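# Stow lit-lamp kits in drawers, return the signalled kit

## Task

Some or all of the kits on the tray have a lit lamp beside them, and each lit lamp shows its own colour. Place every kit with a lit lamp into a drawer that held nothing at the start, with no drawer getting more than one kit, and close all drawers completely. Kits without a lit lamp stay on the tray. After a while the signal tower shows one of the lamp colours. Return the kit whose lamp had that colour to the tray, and no other kit, then close all drawers completely again. Nothing may count as done if only the robot is holding it in place at the end. Finish by releasing everything and moving the arm away.

## Robot and tools

Robot: one six-joint arm with a two-finger gripper. Every per-joint list, in calls and in results, uses this order: waist, shoulder, elbow, forearm roll, wrist pitch, wrist roll. Stated joint ranges in rad: waist -3.491 to 3.491, shoulder -3.140 to 3.140, elbow -1.187 to 4.328, forearm roll -3.316 to 3.316, wrist pitch -3.140 to 3.140, wrist roll -3.927 to 3.927. The true end may differ by up to 0.010 rad either way.

Frame: positions are in the scene frame, in metres. Its origin sits on the table top straight under the arm base; +z is up, and looking along +x, +y is to the left. The base itself may be slightly tilted. The gripper's fingers point along its own +z and close along its own y. The reported end_effector_position is the point between the pads when shut; fingertips extend about 33 mm past it when closed and 9 mm when fully open, and closing pushes the tips roughly 24 mm further out, so keep clearance above surfaces. Reported hand position grows less reliable at long reach.

A row is 9 numbers, each in [-1, 1]: six joint offsets, then gripper/position, gripper/force_limit, gripper/speed. The joint offsets are scaled: 1.0 equals 1.983 rad for waist and shoulder, 2.38 rad for elbow, 2.975 rad for the three wrist joints. They are offsets, not poses. Gripper position: +1 fully open (140 mm), about -0.8 where the pads touch, -1 closes until blocked. force_limit: -1 about 14 N, 0 about 60 N, +1 about 107 N. speed: -1 about 30 mm/s, 0 about 140, +1 about 250.

execute_actions(actions): a list of actions; each action is a list of up to 15 rows, one row per control step of 1/30 s. If fewer than 15 rows are given, the last one repeats to fill the action. Joint offsets in every row are measured from the angles at the start of that action, not from the previous row; for the first action of a call, that is the last reported angles. An empty list just returns state and images. A request that would push a joint more than 0.010 rad past its range is refused; if the first action fails that, or any action is malformed, nothing in the call runs. Joints asked past their real end stop there, and the result may say "joint sent to its limit".

move(target, speed, blocking): target is one 9-number row whose joint offsets are measured from the Joint positions in the latest result that lists them. Joints follow synchronised paths, so the hand traces a curve; paths last between 0.5 and 10 s. speed is the top speed in rad/s of the joint with most to travel, 0.01 to 2, default 0.5. Gripper values apply at the start. blocking=false returns after 0.5 s while motion continues; then use wait(0) to check, or stop, before sending further rows or moves. The result adds a move: line giving the ending (done, off_target, moving, held, fault), limits=held or limits=none, and the joint farthest from target. Moves do not avoid obstacles.

wait(seconds): 0 to 10 s; the arm holds its last command and a running move continues. stop(): brakes a running move; fingers keep moving. zoom_image(camera, region): camera is cam_head_left, cam_head_right or cam_wrist (each 504x504); region is [x0, y0, x1, y1] in pixels, top-left origin, at most 504 by 504. finished_scene(scene): ends the current scene, given its number; irreversible, and its result tells whether the task was met and what the next task is.

Motion limits: joint target speeds are capped (2.62 rad/s waist and shoulder, 3.14 elbow, 3.93 wrist joints) with 0.5 s to accelerate. Targets are kept within a lead of the measured angle (0.805 rad waist/shoulder, 0.966 elbow, 1.21 wrist joints), and targets that would shift the hand more than 70 mm from its measured spot are scaled back, so large motions can need several actions.

Results: end_effector_position and end_effector_quat_wxyz; Joint positions, Joint velocities and Joint targets (rad, rad/s); gripper position_measured in counts (3 fully open, 230 pads touching, not linear); object_status 0 moving, 1 blocked while opening, 2 blocked while closing (a grasp), 3 reached the command or pads met. After closing with -1, confirm status 2. To squeeze harder while holding, raise force_limit and change position slightly (for example -1 to -0.98). Flange force is the outside force on the gripper including held weight, noisy especially after sudden stops. "joint command not followed" means the clearance check altered targets. MOTOR HOT warns of heating; an OVER-TEMPERATURE FAULT brakes the arm.

Cameras: two fixed head cameras and one fisheye wrist camera, with calibration given in OpenCV form (K, distortion, world-to-camera transform); real poses can be off by a few degrees and millimetres.

Avoid: contact torque at load limits (152 N m for waist, shoulder, elbow; 38 N m for wrist joints, held weight included) or outside force of 150 N, either of which halts the arm for 10 s and drops the rest of the call. The arm is stiff, so targets even slightly beyond a firm contact can trigger this; approach slowly. Do not knock or place anything off the table, drop or slam parts, or push hard. Parts in hand may get brief tugs and loose objects may be nudged, so recheck grasps.

Each tool is called after "Emit:" as name(argument=value, ...) on one line, values as JSON.

## Session

Emit:
execute_actions(actions=[])

Scene clock: 0.00 s.
end_effector_position=(+0.3271, +0.1973, +0.1359) position_measured=3 object_status=3 end_effector_quat_wxyz=(-0.002, +0.443, +0.896, -0.004)
Joint names: [waist, shoulder, elbow, forearm roll, wrist pitch, wrist roll]
Joint positions: [ 1.082  0.19  -0.737  0.264 -0.74   2.579]
Joint velocities: [-0.     0.001  0.     0.    -0.     0.   ]
Flange force (N, the push that the arm receives, along the gripper's own x y z axes): no reading
Joint targets: [1.082 0.190 -0.737 0.264 -0.740 2.579]
camera_calibration (this result's frames):
cam_wrist: T_world_to_cam=[[0.904745, 0.425953, -0.000302513, -0.381697], [0.389249, -0.826496, 0.406682, -0.00138711], [0.172977, -0.368062, -0.91357, 0.327435], [0, 0, 0, 1]] pos_world=[0.289239, 0.281954, 0.299583]

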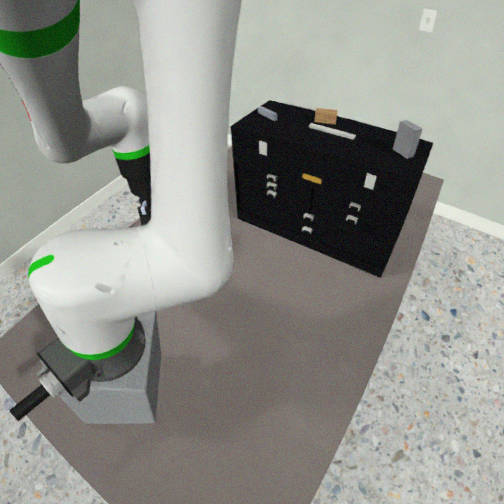

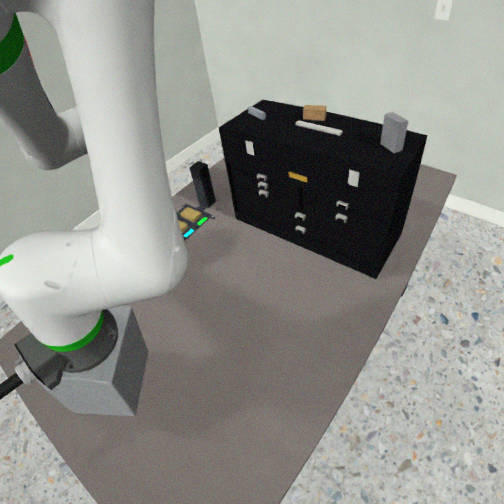

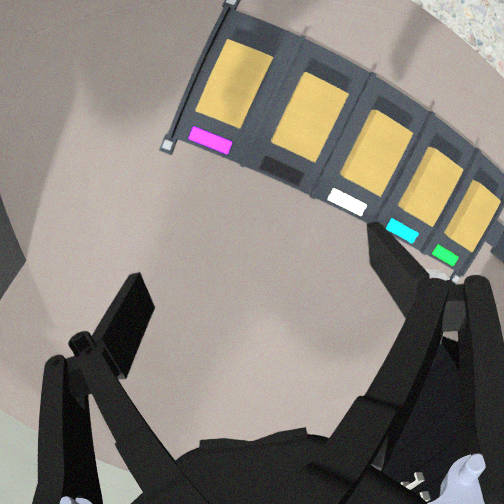

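Emit:
move(target=[-0.23,-0.1,-0.04,-0.13,0.19,-0.6,0.4,0,0], speed=1.5)

Emit:
move(target=[-0.2319,0.0682,-0.0466,-0.1369,0.1898,-0.608,0.4,0,0], speed=1.5)

Scene clock: 6.80 s.
end_effector_position=(+0.4585, +0.1510, +0.1692) position_measured=78 object_status=3 end_effector_quat_wxyz=(-0.258, +0.938, -0.188, +0.136)
Joint names: [waist, shoulder, elbow, forearm roll, wrist pitch, wrist roll]
Joint positions: [ 0.626 -0.009 -0.832 -0.123 -0.175  0.794]
Joint velocities: [-0.001 -0.    -0.    -0.     0.     0.   ]
Flange force (N, the push that the arm receives, along the gripper's own x y z axes): no reading
Joint targets: [0.626 -0.009 -0.832 -0.123 -0.175 0.794]
move: done; limits=none; farthest joint: the wrist pitch, 0.001 radians from its target (0.566 radians at the start)
camera_calibration (this result's frames):
cam_wrist: T_world_to_cam=[[-0.465869, -0.693215, -0.549927, 0.409639], [-0.884789, 0.357405, 0.299016, 0.319236], [-0.0107355, 0.625871, -0.779853, 0.229537], [0, 0, 0, 1]] pos_world=[0.475759, 0.0262107, 0.30882]

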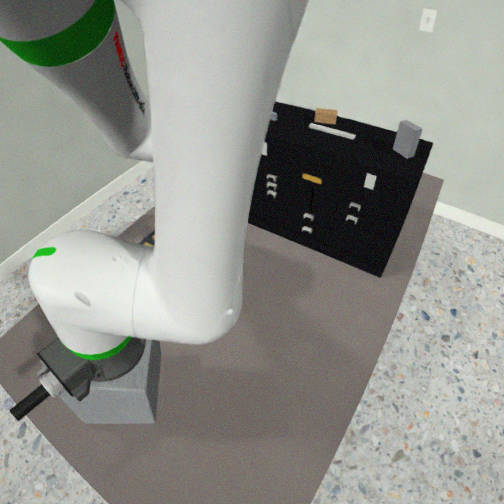

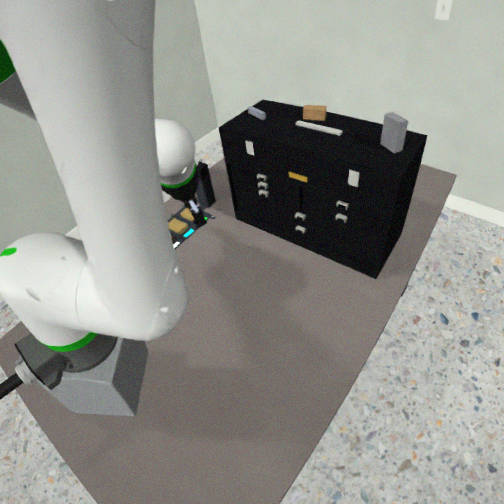

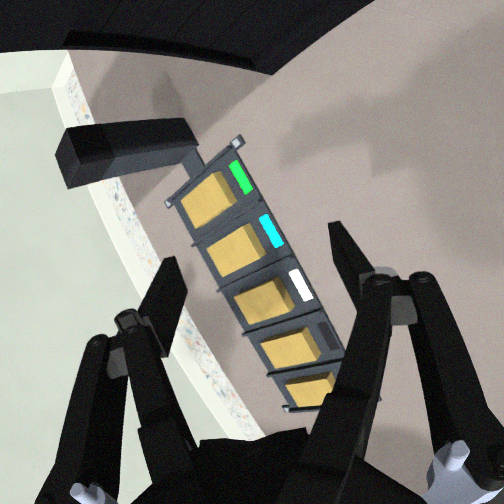

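Scene clock: 8.70 s.
end_effector_position=(+0.4661, -0.1230, +0.1053) position_measured=78 object_status=3 end_effector_quat_wxyz=(+0.356, -0.003, +0.935, -0.008)
Joint names: [waist, shoulder, elbow, forearm roll, wrist pitch, wrist roll]
Joint positions: [ 0.166  0.127 -0.943 -0.53   0.389 -1.014]
Joint velocities: [-0.    -0.001 -0.    -0.001  0.    -0.001]
Flange force (N, the push that the arm receives, along the gripper's own x y z axes): no reading
Joint targets: [0.166 0.127 -0.943 -0.530 0.389 -1.014]
move: done; limits=none; farthest joint: the waist, 0.000 radians from its target (0.460 radians at the start)
camera_calibration (this result's frames):
cam_wrist: T_world_to_cam=[[0.151521, 0.980033, 0.128753, 0.034692], [0.397566, -0.17968, 0.899809, -0.284033], [0.904977, -0.0851523, -0.416853, -0.201157], [0, 0, 0, 1]] pos_world=[0.289707, -0.102163, 0.167256]

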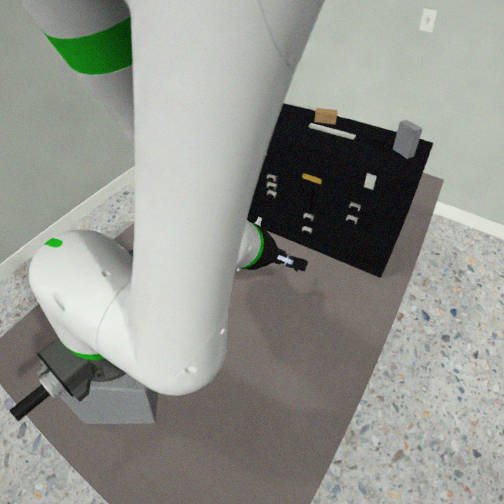

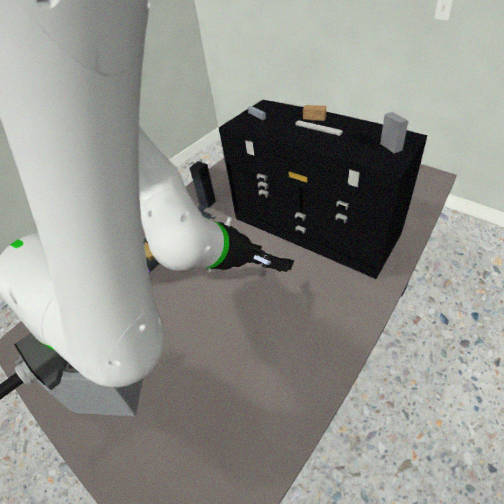

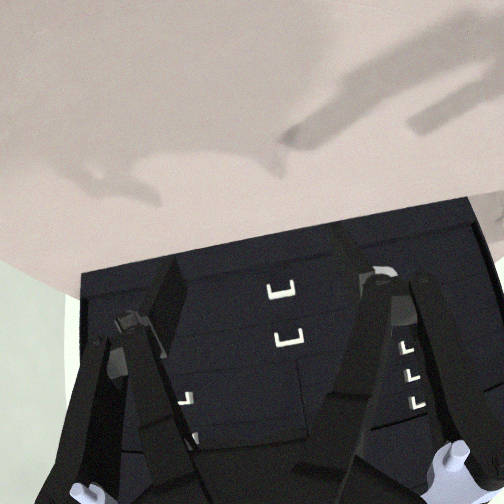

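Emit:
move(target=[-0.005,0.13,0.13,0,0,0,0.4,0,0], speed=0.4)

Scene clock: 12.60 s.
end_effector_position=(+0.5974, -0.1147, +0.0864) position_measured=78 object_status=3 end_effector_quat_wxyz=(+0.378, +0.006, +0.926, -0.010)
Joint names: [waist, shoulder, elbow, forearm roll, wrist pitch, wrist roll]
Joint positions: [ 0.156  0.385 -0.634 -0.53   0.389 -1.014]
Joint velocities: [ 0.001  0.001  0.001  0.001 -0.     0.   ]
Flange force (N, the push that the arm receives, along the gripper's own x y z axes): no reading
Joint targets: [0.156 0.385 -0.634 -0.530 0.389 -1.014]
move: done; limits=none; farthest joint: the waist, 0.000 radians from its target (0.010 radians at the start)
camera_calibration (this result's frames):
cam_wrist: T_world_to_cam=[[0.162706, 0.976788, 0.139324, 0.00108245], [0.349518, -0.189108, 0.917647, -0.291676], [0.922694, -0.10061, -0.372174, -0.343354], [0, 0, 0, 1]] pos_world=[0.41858, -0.0907605, 0.139717]

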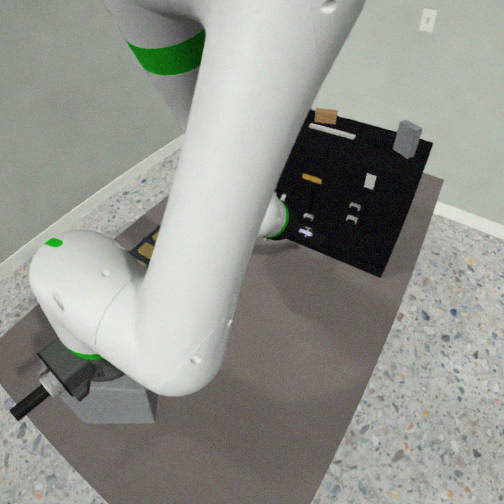

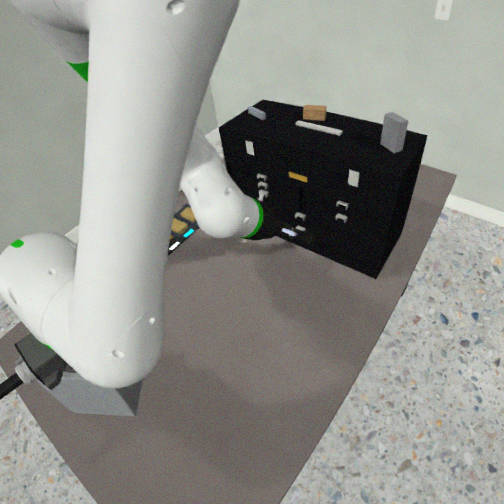

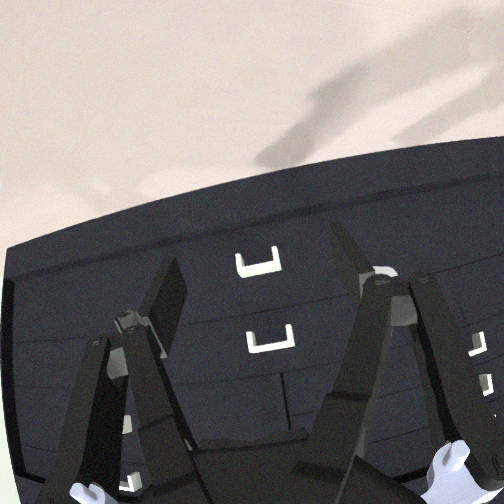

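Emit:
move(target=[0,0.005,0.0068,0,0,0,0.4,0,0], speed=0.1)

Emit:
move(target=[0,0,0,0,0,0,-1,0,0])

Emit:
move(target=[0.005,-0.0625,-0.077,0,0,0,-1,0,0], speed=0.2)

Emit:
move(target=[0.006,-0.055,-0.063,0,0,0,-1,0,0], speed=0.2)

Scene clock: 17.10 s.
end_effector_position=(+0.6051, -0.1142, +0.0869) position_measured=78 object_status=3 end_effector_quat_wxyz=(+0.381, +0.007, +0.924, -0.010)
Joint names: [waist, shoulder, elbow, forearm roll, wrist pitch, wrist roll]
Joint positions: [ 0.156  0.394 -0.618 -0.53   0.389 -1.014]
Joint velocities: [ 0.    -0.     0.001  0.001  0.    -0.001]
Flange force (N, the push that the arm receives, along the gripper's own x y z axes): no reading
Joint targets: [0.156 0.394 -0.618 -0.530 0.389 -1.014]
move: done; limits=none; farthest joint: the shoulder, 0.001 radians from its target (0.010 radians at the start)
camera_calibration (this result's frames):
cam_wrist: T_world_to_cam=[[0.162878, 0.976549, 0.140793, -0.000980167], [0.343694, -0.189918, 0.919677, -0.291401], [0.924849, -0.101405, -0.366567, -0.352109], [0, 0, 0, 1]] pos_world=[0.42596, -0.0900907, 0.139061]

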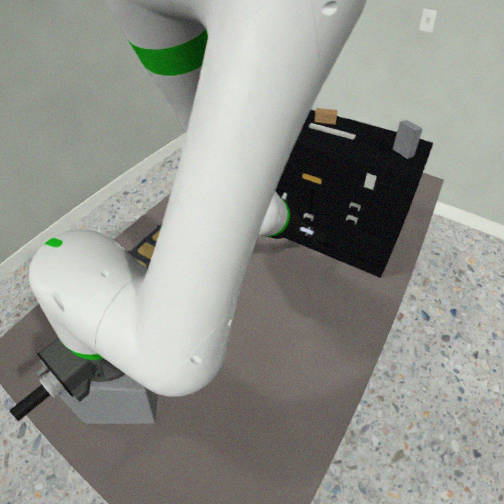

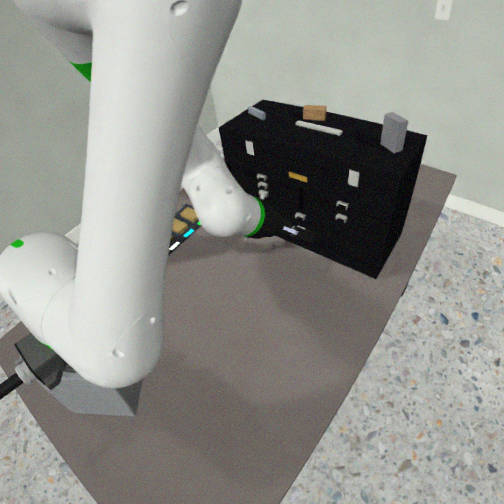

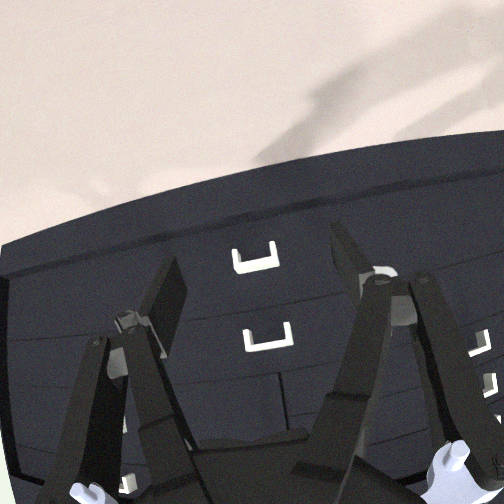

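Scene clock: 17.83 s.
end_effector_position=(+0.6050, -0.1142, +0.0868) position_measured=193 object_status=2 end_effector_quat_wxyz=(+0.381, +0.007, +0.924, -0.010)
Joint names: [waist, shoulder, elbow, forearm roll, wrist pitch, wrist roll]
Joint positions: [ 0.156  0.394 -0.618 -0.53   0.389 -1.014]
Joint velocities: [ 0.001  0.001 -0.    -0.     0.     0.   ]
Flange force (N, the push that the arm receives, along the gripper's own x y z axes): no reading
Joint targets: [0.156 0.394 -0.618 -0.530 0.389 -1.014]
move: done; limits=none; farthest joint: the waist, 0.000 radians from its target (0.000 radians at the start)
camera_calibration (this result's frames):
cam_wrist: T_world_to_cam=[[0.162899, 0.976545, 0.140795, -0.000990367], [0.343753, -0.189934, 0.919652, -0.291395], [0.924823, -0.101411, -0.36663, -0.352084], [0, 0, 0, 1]] pos_world=[0.425945, -0.090084, 0.139037]

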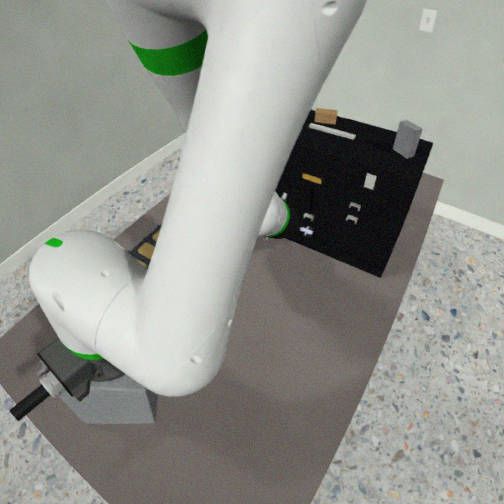

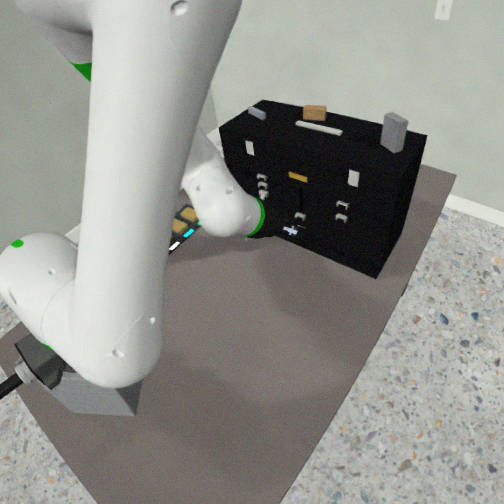

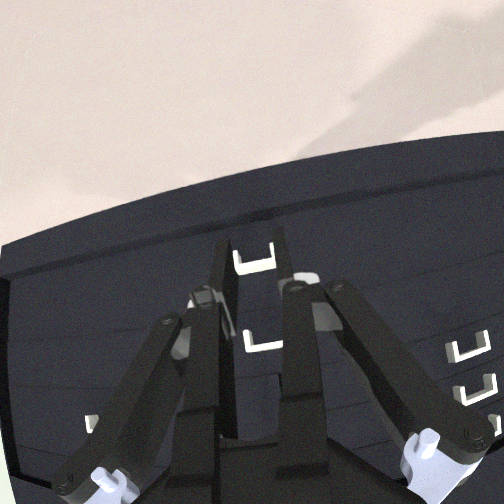

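Scene clock: 19.10 s.
end_effector_position=(+0.5209, -0.1154, +0.0876) position_measured=193 object_status=2 end_effector_quat_wxyz=(+0.355, -0.003, +0.935, -0.008)
Joint names: [waist, shoulder, elbow, forearm roll, wrist pitch, wrist roll]
Joint positions: [ 0.166  0.271 -0.801 -0.53   0.389 -1.014]
Joint velocities: [-0.    -0.001 -0.001  0.     0.     0.001]
Flange force (N, the push that the arm receives, along the gripper's own x y z axes): no reading
Joint targets: [0.166 0.271 -0.801 -0.530 0.389 -1.014]
move: done; limits=none; farthest joint: the waist, 0.000 radians from its target (0.010 radians at the start)
camera_calibration (this result's frames):
cam_wrist: T_world_to_cam=[[0.151489, 0.98008, 0.128427, 0.0212304], [0.398938, -0.179497, 0.899238, -0.289162], [0.904378, -0.0849905, -0.418183, -0.257029], [0, 0, 0, 1]] pos_world=[0.344592, -0.094556, 0.149814]

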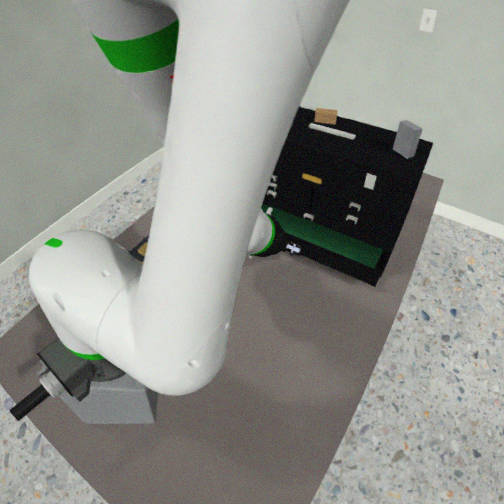

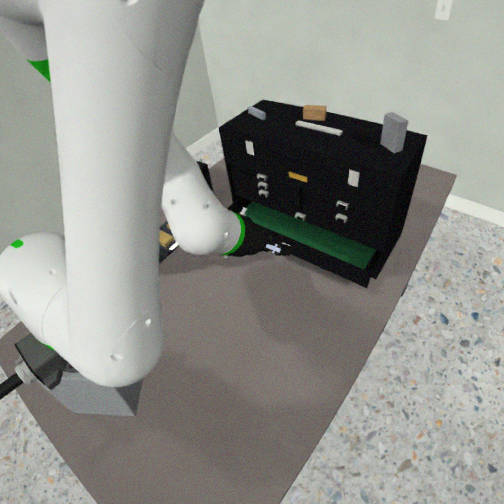

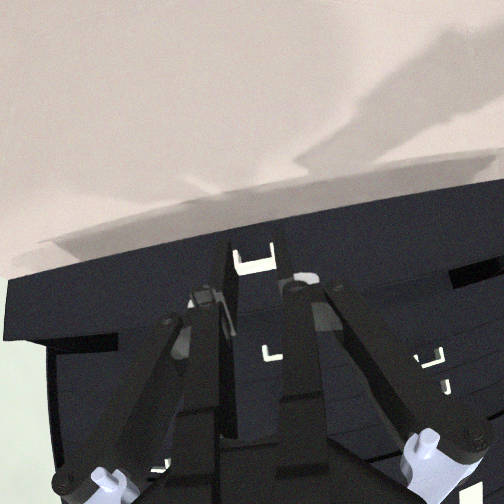

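Scene clock: 20.20 s.
end_effector_position=(+0.4523, -0.1160, +0.0889) position_measured=194 object_status=2 end_effector_quat_wxyz=(+0.337, -0.013, +0.941, -0.006)
Joint names: [waist, shoulder, elbow, forearm roll, wrist pitch, wrist roll]
Joint positions: [ 0.178  0.161 -0.951 -0.53   0.389 -1.014]
Joint velocities: [ 0.001 -0.    -0.001 -0.     0.     0.   ]
Flange force (N, the push that the arm receives, along the gripper's own x y z axes): no reading
Joint targets: [0.178 0.161 -0.951 -0.530 0.389 -1.014]
move: done; limits=none; farthest joint: the waist, 0.000 radians from its target (0.012 radians at the start)
camera_calibration (this result's frames):
cam_wrist: T_world_to_cam=[[0.138196, 0.983027, 0.120666, 0.0391096], [0.436295, -0.169801, 0.883637, -0.27741], [0.889128, -0.0694686, -0.452356, -0.182763], [0, 0, 0, 1]] pos_world=[0.278127, -0.0982465, 0.157736]

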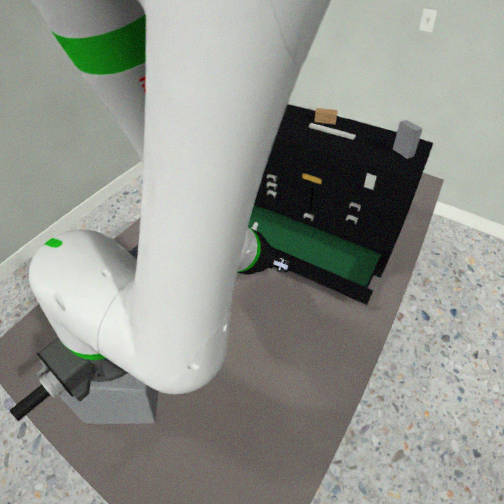

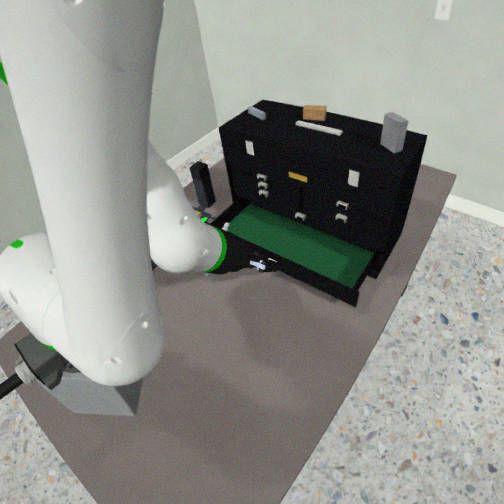

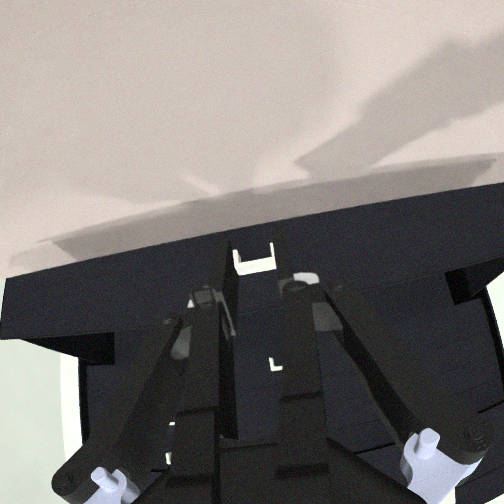

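Emit:
move(target=[0,0,0,0,0,0,0.6,0,0.5])

Emit:
move(target=[0,-0.1533,-0.0588,0,0,0,0.6,0,0])

Emit:
move(target=[0.5587,0.2179,0.1622,0.2992,-0.3704,-0.7049,0.2,0,0], speed=1.2)

Emit:
move(target=[0,0.0756,0,0,0.0504,0,0.2,0,0], speed=0.3)

Scene clock: 27.13 s.
end_effector_position=(+0.4522, -0.1160, +0.0889) position_measured=53 object_status=3 end_effector_quat_wxyz=(+0.337, -0.013, +0.941, -0.006)
Joint names: [waist, shoulder, elbow, forearm roll, wrist pitch, wrist roll]
Joint positions: [ 0.178  0.161 -0.951 -0.53   0.389 -1.014]
Joint velocities: [-0.002  0.002  0.    -0.     0.     0.   ]
Flange force (N, the push that the arm receives, along the gripper's own x y z axes): no reading
Joint targets: [0.178 0.161 -0.951 -0.530 0.389 -1.014]
move: done; limits=none; farthest joint: the waist, 0.000 radians from its target (0.000 radians at the start)
camera_calibration (this result's frames):
cam_wrist: T_world_to_cam=[[0.138121, 0.983038, 0.120658, 0.0391234], [0.436367, -0.169765, 0.883608, -0.277392], [0.889104, -0.0693936, -0.452414, -0.182702], [0, 0, 0, 1]] pos_world=[0.278082, -0.0982297, 0.157729]

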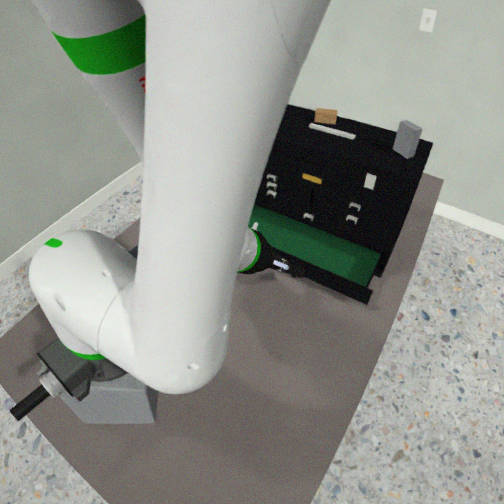

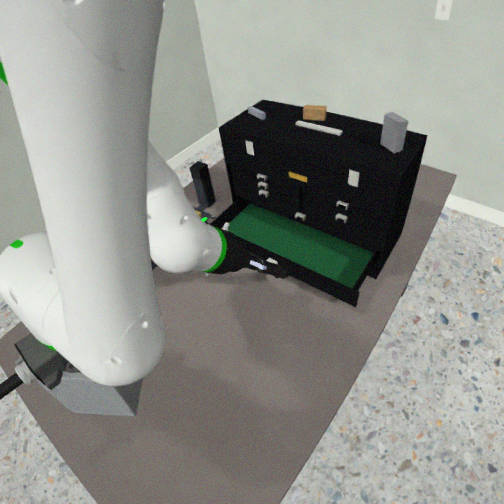

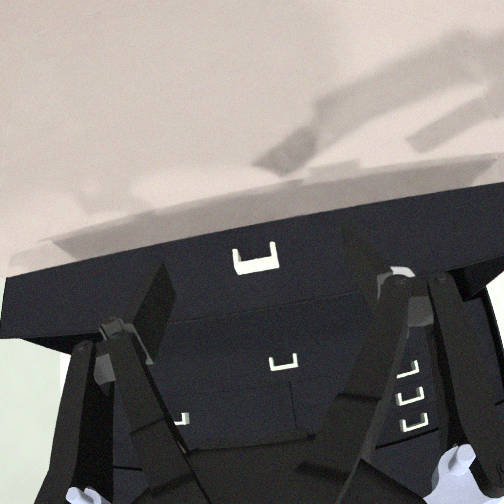

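Scene clock: 28.20 s.
end_effector_position=(+0.4391, -0.1296, +0.1620) position_measured=53 object_status=3 end_effector_quat_wxyz=(+0.412, +0.003, +0.911, -0.004)
Joint names: [waist, shoulder, elbow, forearm roll, wrist pitch, wrist roll]
Joint positions: [ 0.178 -0.143 -1.091 -0.53   0.389 -1.014]
Joint velocities: [ 0.    -0.001 -0.001 -0.     0.     0.   ]
Flange force (N, the push that the arm receives, along the gripper's own x y z axes): no reading
Joint targets: [0.178 -0.143 -1.091 -0.530 0.389 -1.014]
move: done; limits=none; farthest joint: the shoulder, 0.001 radians from its target (0.305 radians at the start)
camera_calibration (this result's frames):
cam_wrist: T_world_to_cam=[[0.142302, 0.977017, 0.158708, 0.036723], [0.284357, -0.193932, 0.938899, -0.284005], [0.948099, -0.0884772, -0.305418, -0.191094], [0, 0, 0, 1]] pos_world=[0.256709, -0.107864, 0.20246]

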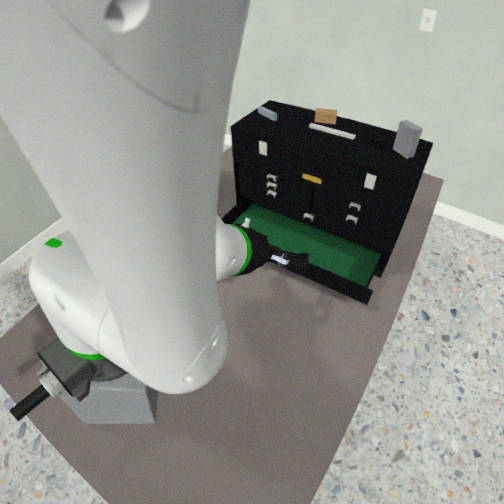

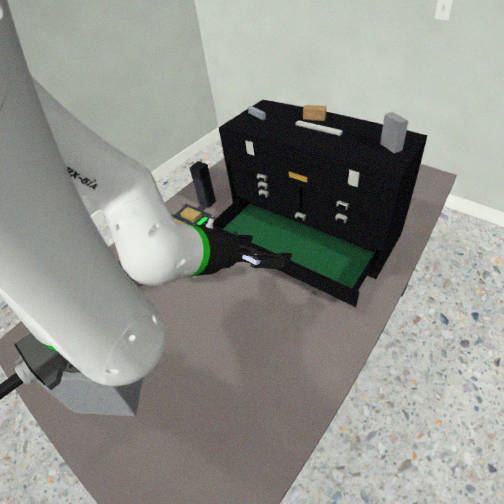

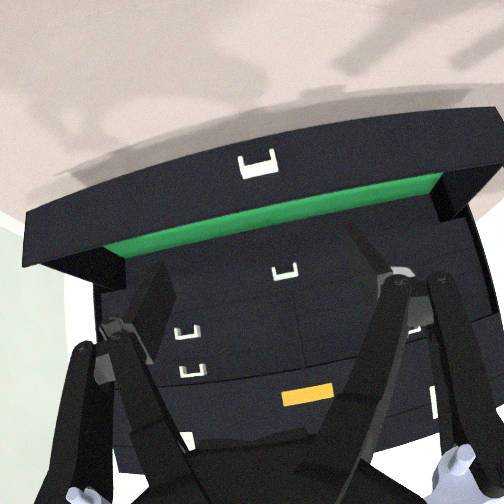

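Scene clock: 30.57 s.
end_effector_position=(+0.3031, +0.2759, +0.1338) position_measured=104 object_status=3 end_effector_quat_wxyz=(+0.033, +0.021, +0.999, -0.010)
Joint names: [waist, shoulder, elbow, forearm roll, wrist pitch, wrist roll]
Joint positions: [ 1.286  0.29  -0.705  0.36  -0.713 -3.111]
Joint velocities: [-0.     0.001 -0.     0.    -0.    -0.001]
Flange force (N, the push that the arm receives, along the gripper's own x y z axes): [7.8 -3.3 -0.6]
Joint targets: [1.286 0.290 -0.705 0.360 -0.713 -3.111]
move: done; limits=none; farthest joint: the waist, 0.000 radians from its target (1.108 radians at the start)
camera_calibration (this result's frames):
cam_wrist: T_world_to_cam=[[0.250405, 0.968131, 0.00433629, -0.345262], [0.85501, -0.223243, 0.468103, -0.242113], [0.454154, -0.113508, -0.883663, 0.199117], [0, 0, 0, 1]] pos_world=[0.203035, 0.30281, 0.290783]

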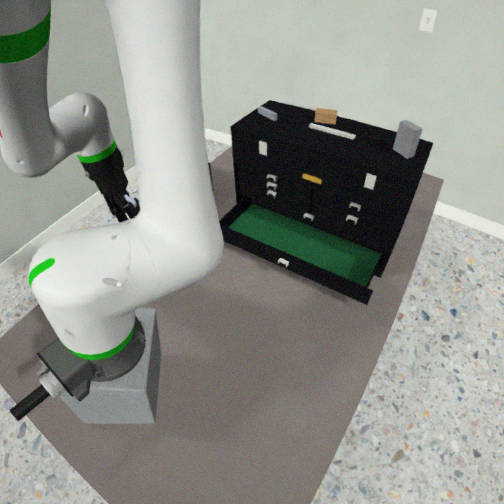

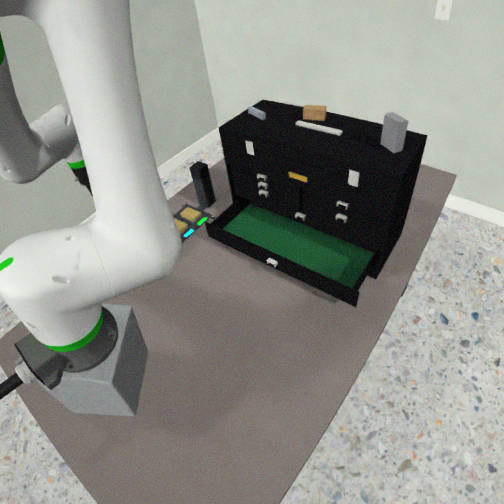

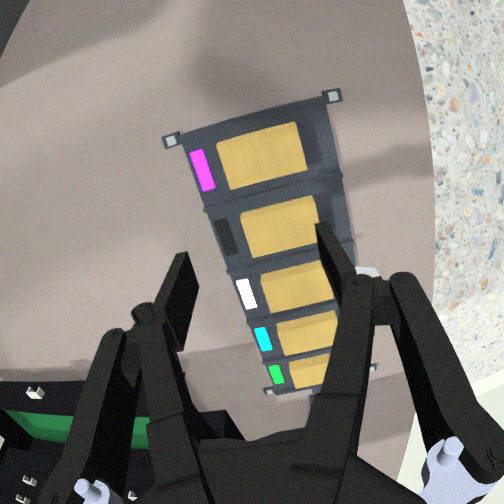

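Scene clock: 31.47 s.
end_effector_position=(+0.2830, +0.2932, +0.0758) position_measured=104 object_status=3 end_effector_quat_wxyz=(+0.012, +0.005, +1.000, -0.005)
Joint names: [waist, shoulder, elbow, forearm roll, wrist pitch, wrist roll]
Joint positions: [ 1.286  0.44  -0.705  0.36  -0.563 -3.111]
Joint velocities: [-0.     0.001  0.     0.     0.    -0.001]
Flange force (N, the push that the arm receives, along the gripper's own x y z axes): [7.0 -4.2 -2.0]
Joint targets: [1.286 0.440 -0.705 0.360 -0.563 -3.111]
move: done; limits=none; farthest joint: the waist, 0.000 radians from its target (0.000 radians at the start)
camera_calibration (this result's frames):
cam_wrist: T_world_to_cam=[[0.220157, 0.975453, 0.00467022, -0.350308], [0.880611, -0.200807, 0.429186, -0.204723], [0.419589, -0.0903759, -0.903204, 0.163419], [0, 0, 0, 1]] pos_world=[0.188836, 0.315368, 0.237102]

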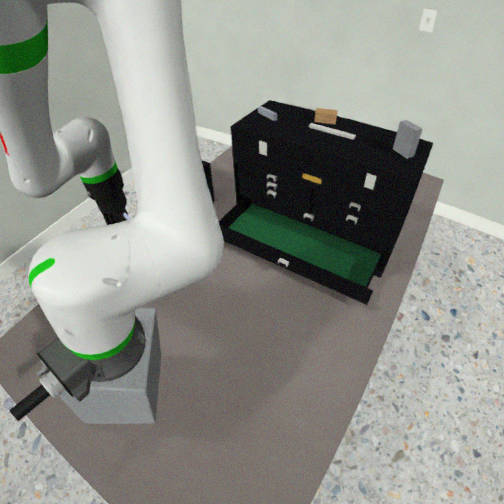

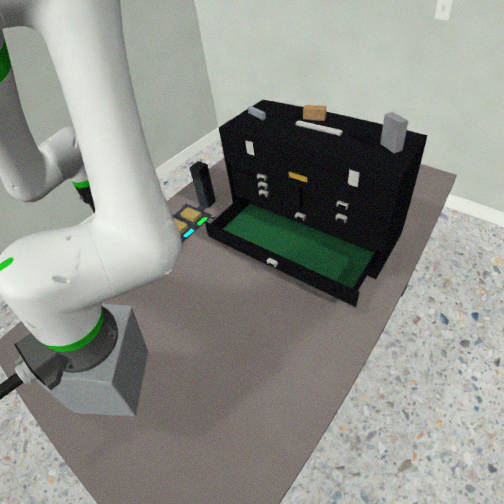

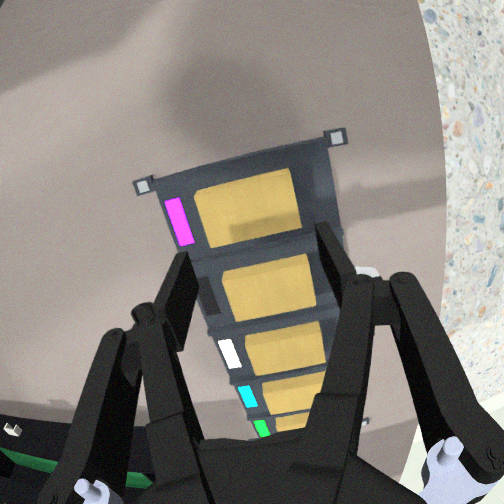

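Emit:
move(target=[0.0113,0.01,-0.0139,0,0.0178,-0.0075,0.2,0,0], speed=0.2)

Emit:
move(target=[0,0.028,0,0,0.0187,0,0.2,0,0], speed=0.1)

Scene clock: 39.70 s.
end_effector_position=(+0.2654, +0.2914, +0.0617) position_measured=104 object_status=3 end_effector_quat_wxyz=(+0.006, +0.000, +1.000, -0.001)
Joint names: [waist, shoulder, elbow, forearm roll, wrist pitch, wrist roll]
Joint positions: [ 1.308  0.459 -0.738  0.36  -0.51  -3.134]
Joint velocities: [ 0.     0.002 -0.    -0.     0.     0.   ]
Flange force (N, the push that the arm receives, along the gripper's own x y z axes): [7.5 -3.9 -0.8]
Joint targets: [1.308 0.459 -0.738 0.360 -0.510 -3.134]
move: done; limits=none; farthest joint: the waist, 0.000 radians from its target (0.022 radians at the start)
camera_calibration (this result's frames):
cam_wrist: T_world_to_cam=[[0.211323, 0.977379, 0.0084975, -0.34311], [0.887669, -0.195551, 0.416897, -0.186165], [0.409128, -0.0805572, -0.908914, 0.158182], [0, 0, 0, 1]] pos_world=[0.173043, 0.311686, 0.2243]

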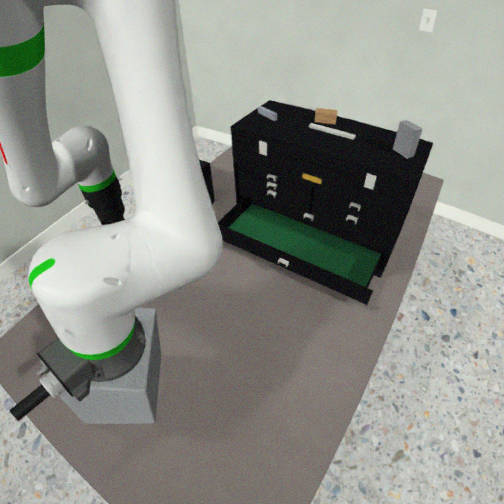

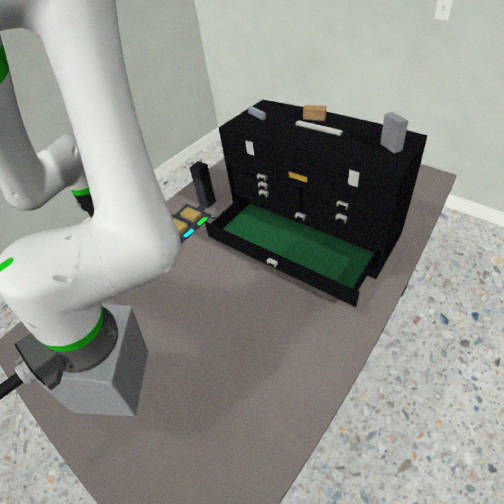

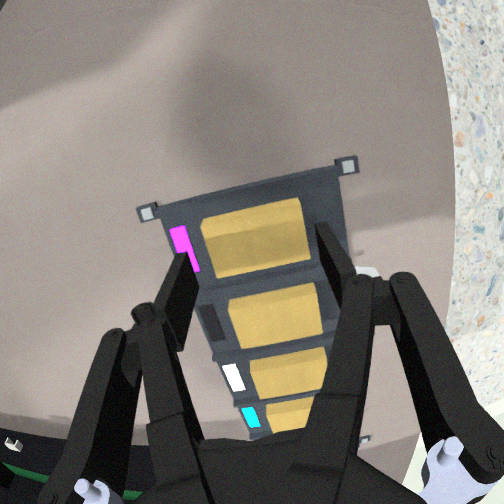

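Scene clock: 40.57 s.
end_effector_position=(+0.2563, +0.2946, +0.0408) position_measured=104 object_status=3 end_effector_quat_wxyz=(-0.002, -0.004, +1.000, +0.000)
Joint names: [waist, shoulder, elbow, forearm roll, wrist pitch, wrist roll]
Joint positions: [ 1.308  0.515 -0.738  0.36  -0.454 -3.134]
Joint velocities: [ 0.001  0.001 -0.     0.001  0.001  0.001]
Flange force (N, the push that the arm receives, along the gripper's own x y z axes): [5.9 -3.9 0.3]
Joint targets: [1.308 0.515 -0.738 0.360 -0.454 -3.134]
move: done; limits=none; farthest joint: the waist, 0.000 radians from its target (0.000 radians at the start)
camera_calibration (this result's frames):
cam_wrist: T_world_to_cam=[[0.202606, 0.979223, 0.00854144, -0.342458], [0.896491, -0.188984, 0.400736, -0.172275], [0.394024, -0.073534, -0.916154, 0.145253], [0, 0, 0, 1]] pos_world=[0.166594, 0.313467, 0.205036]

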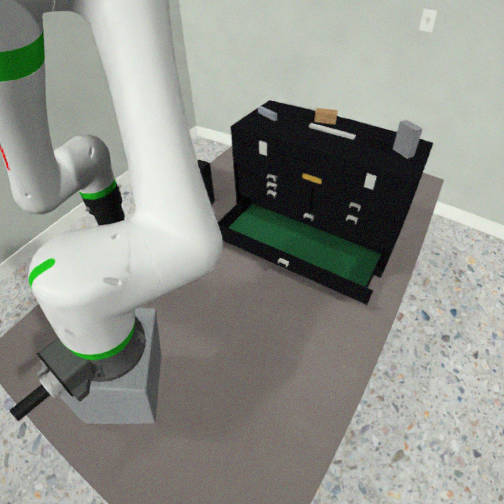

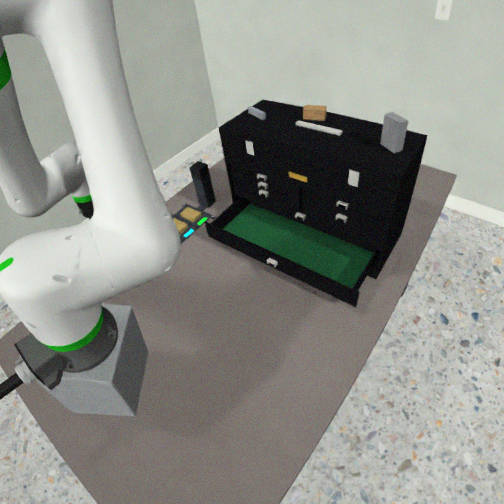

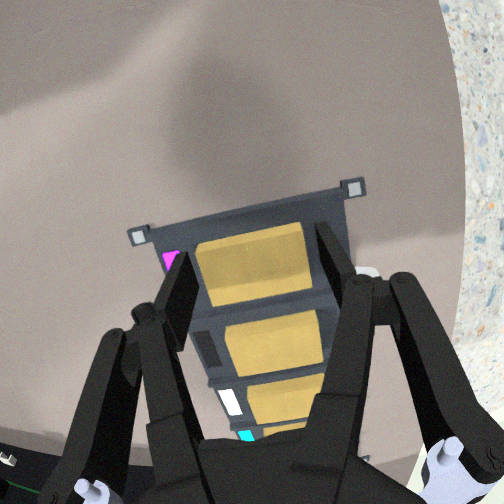

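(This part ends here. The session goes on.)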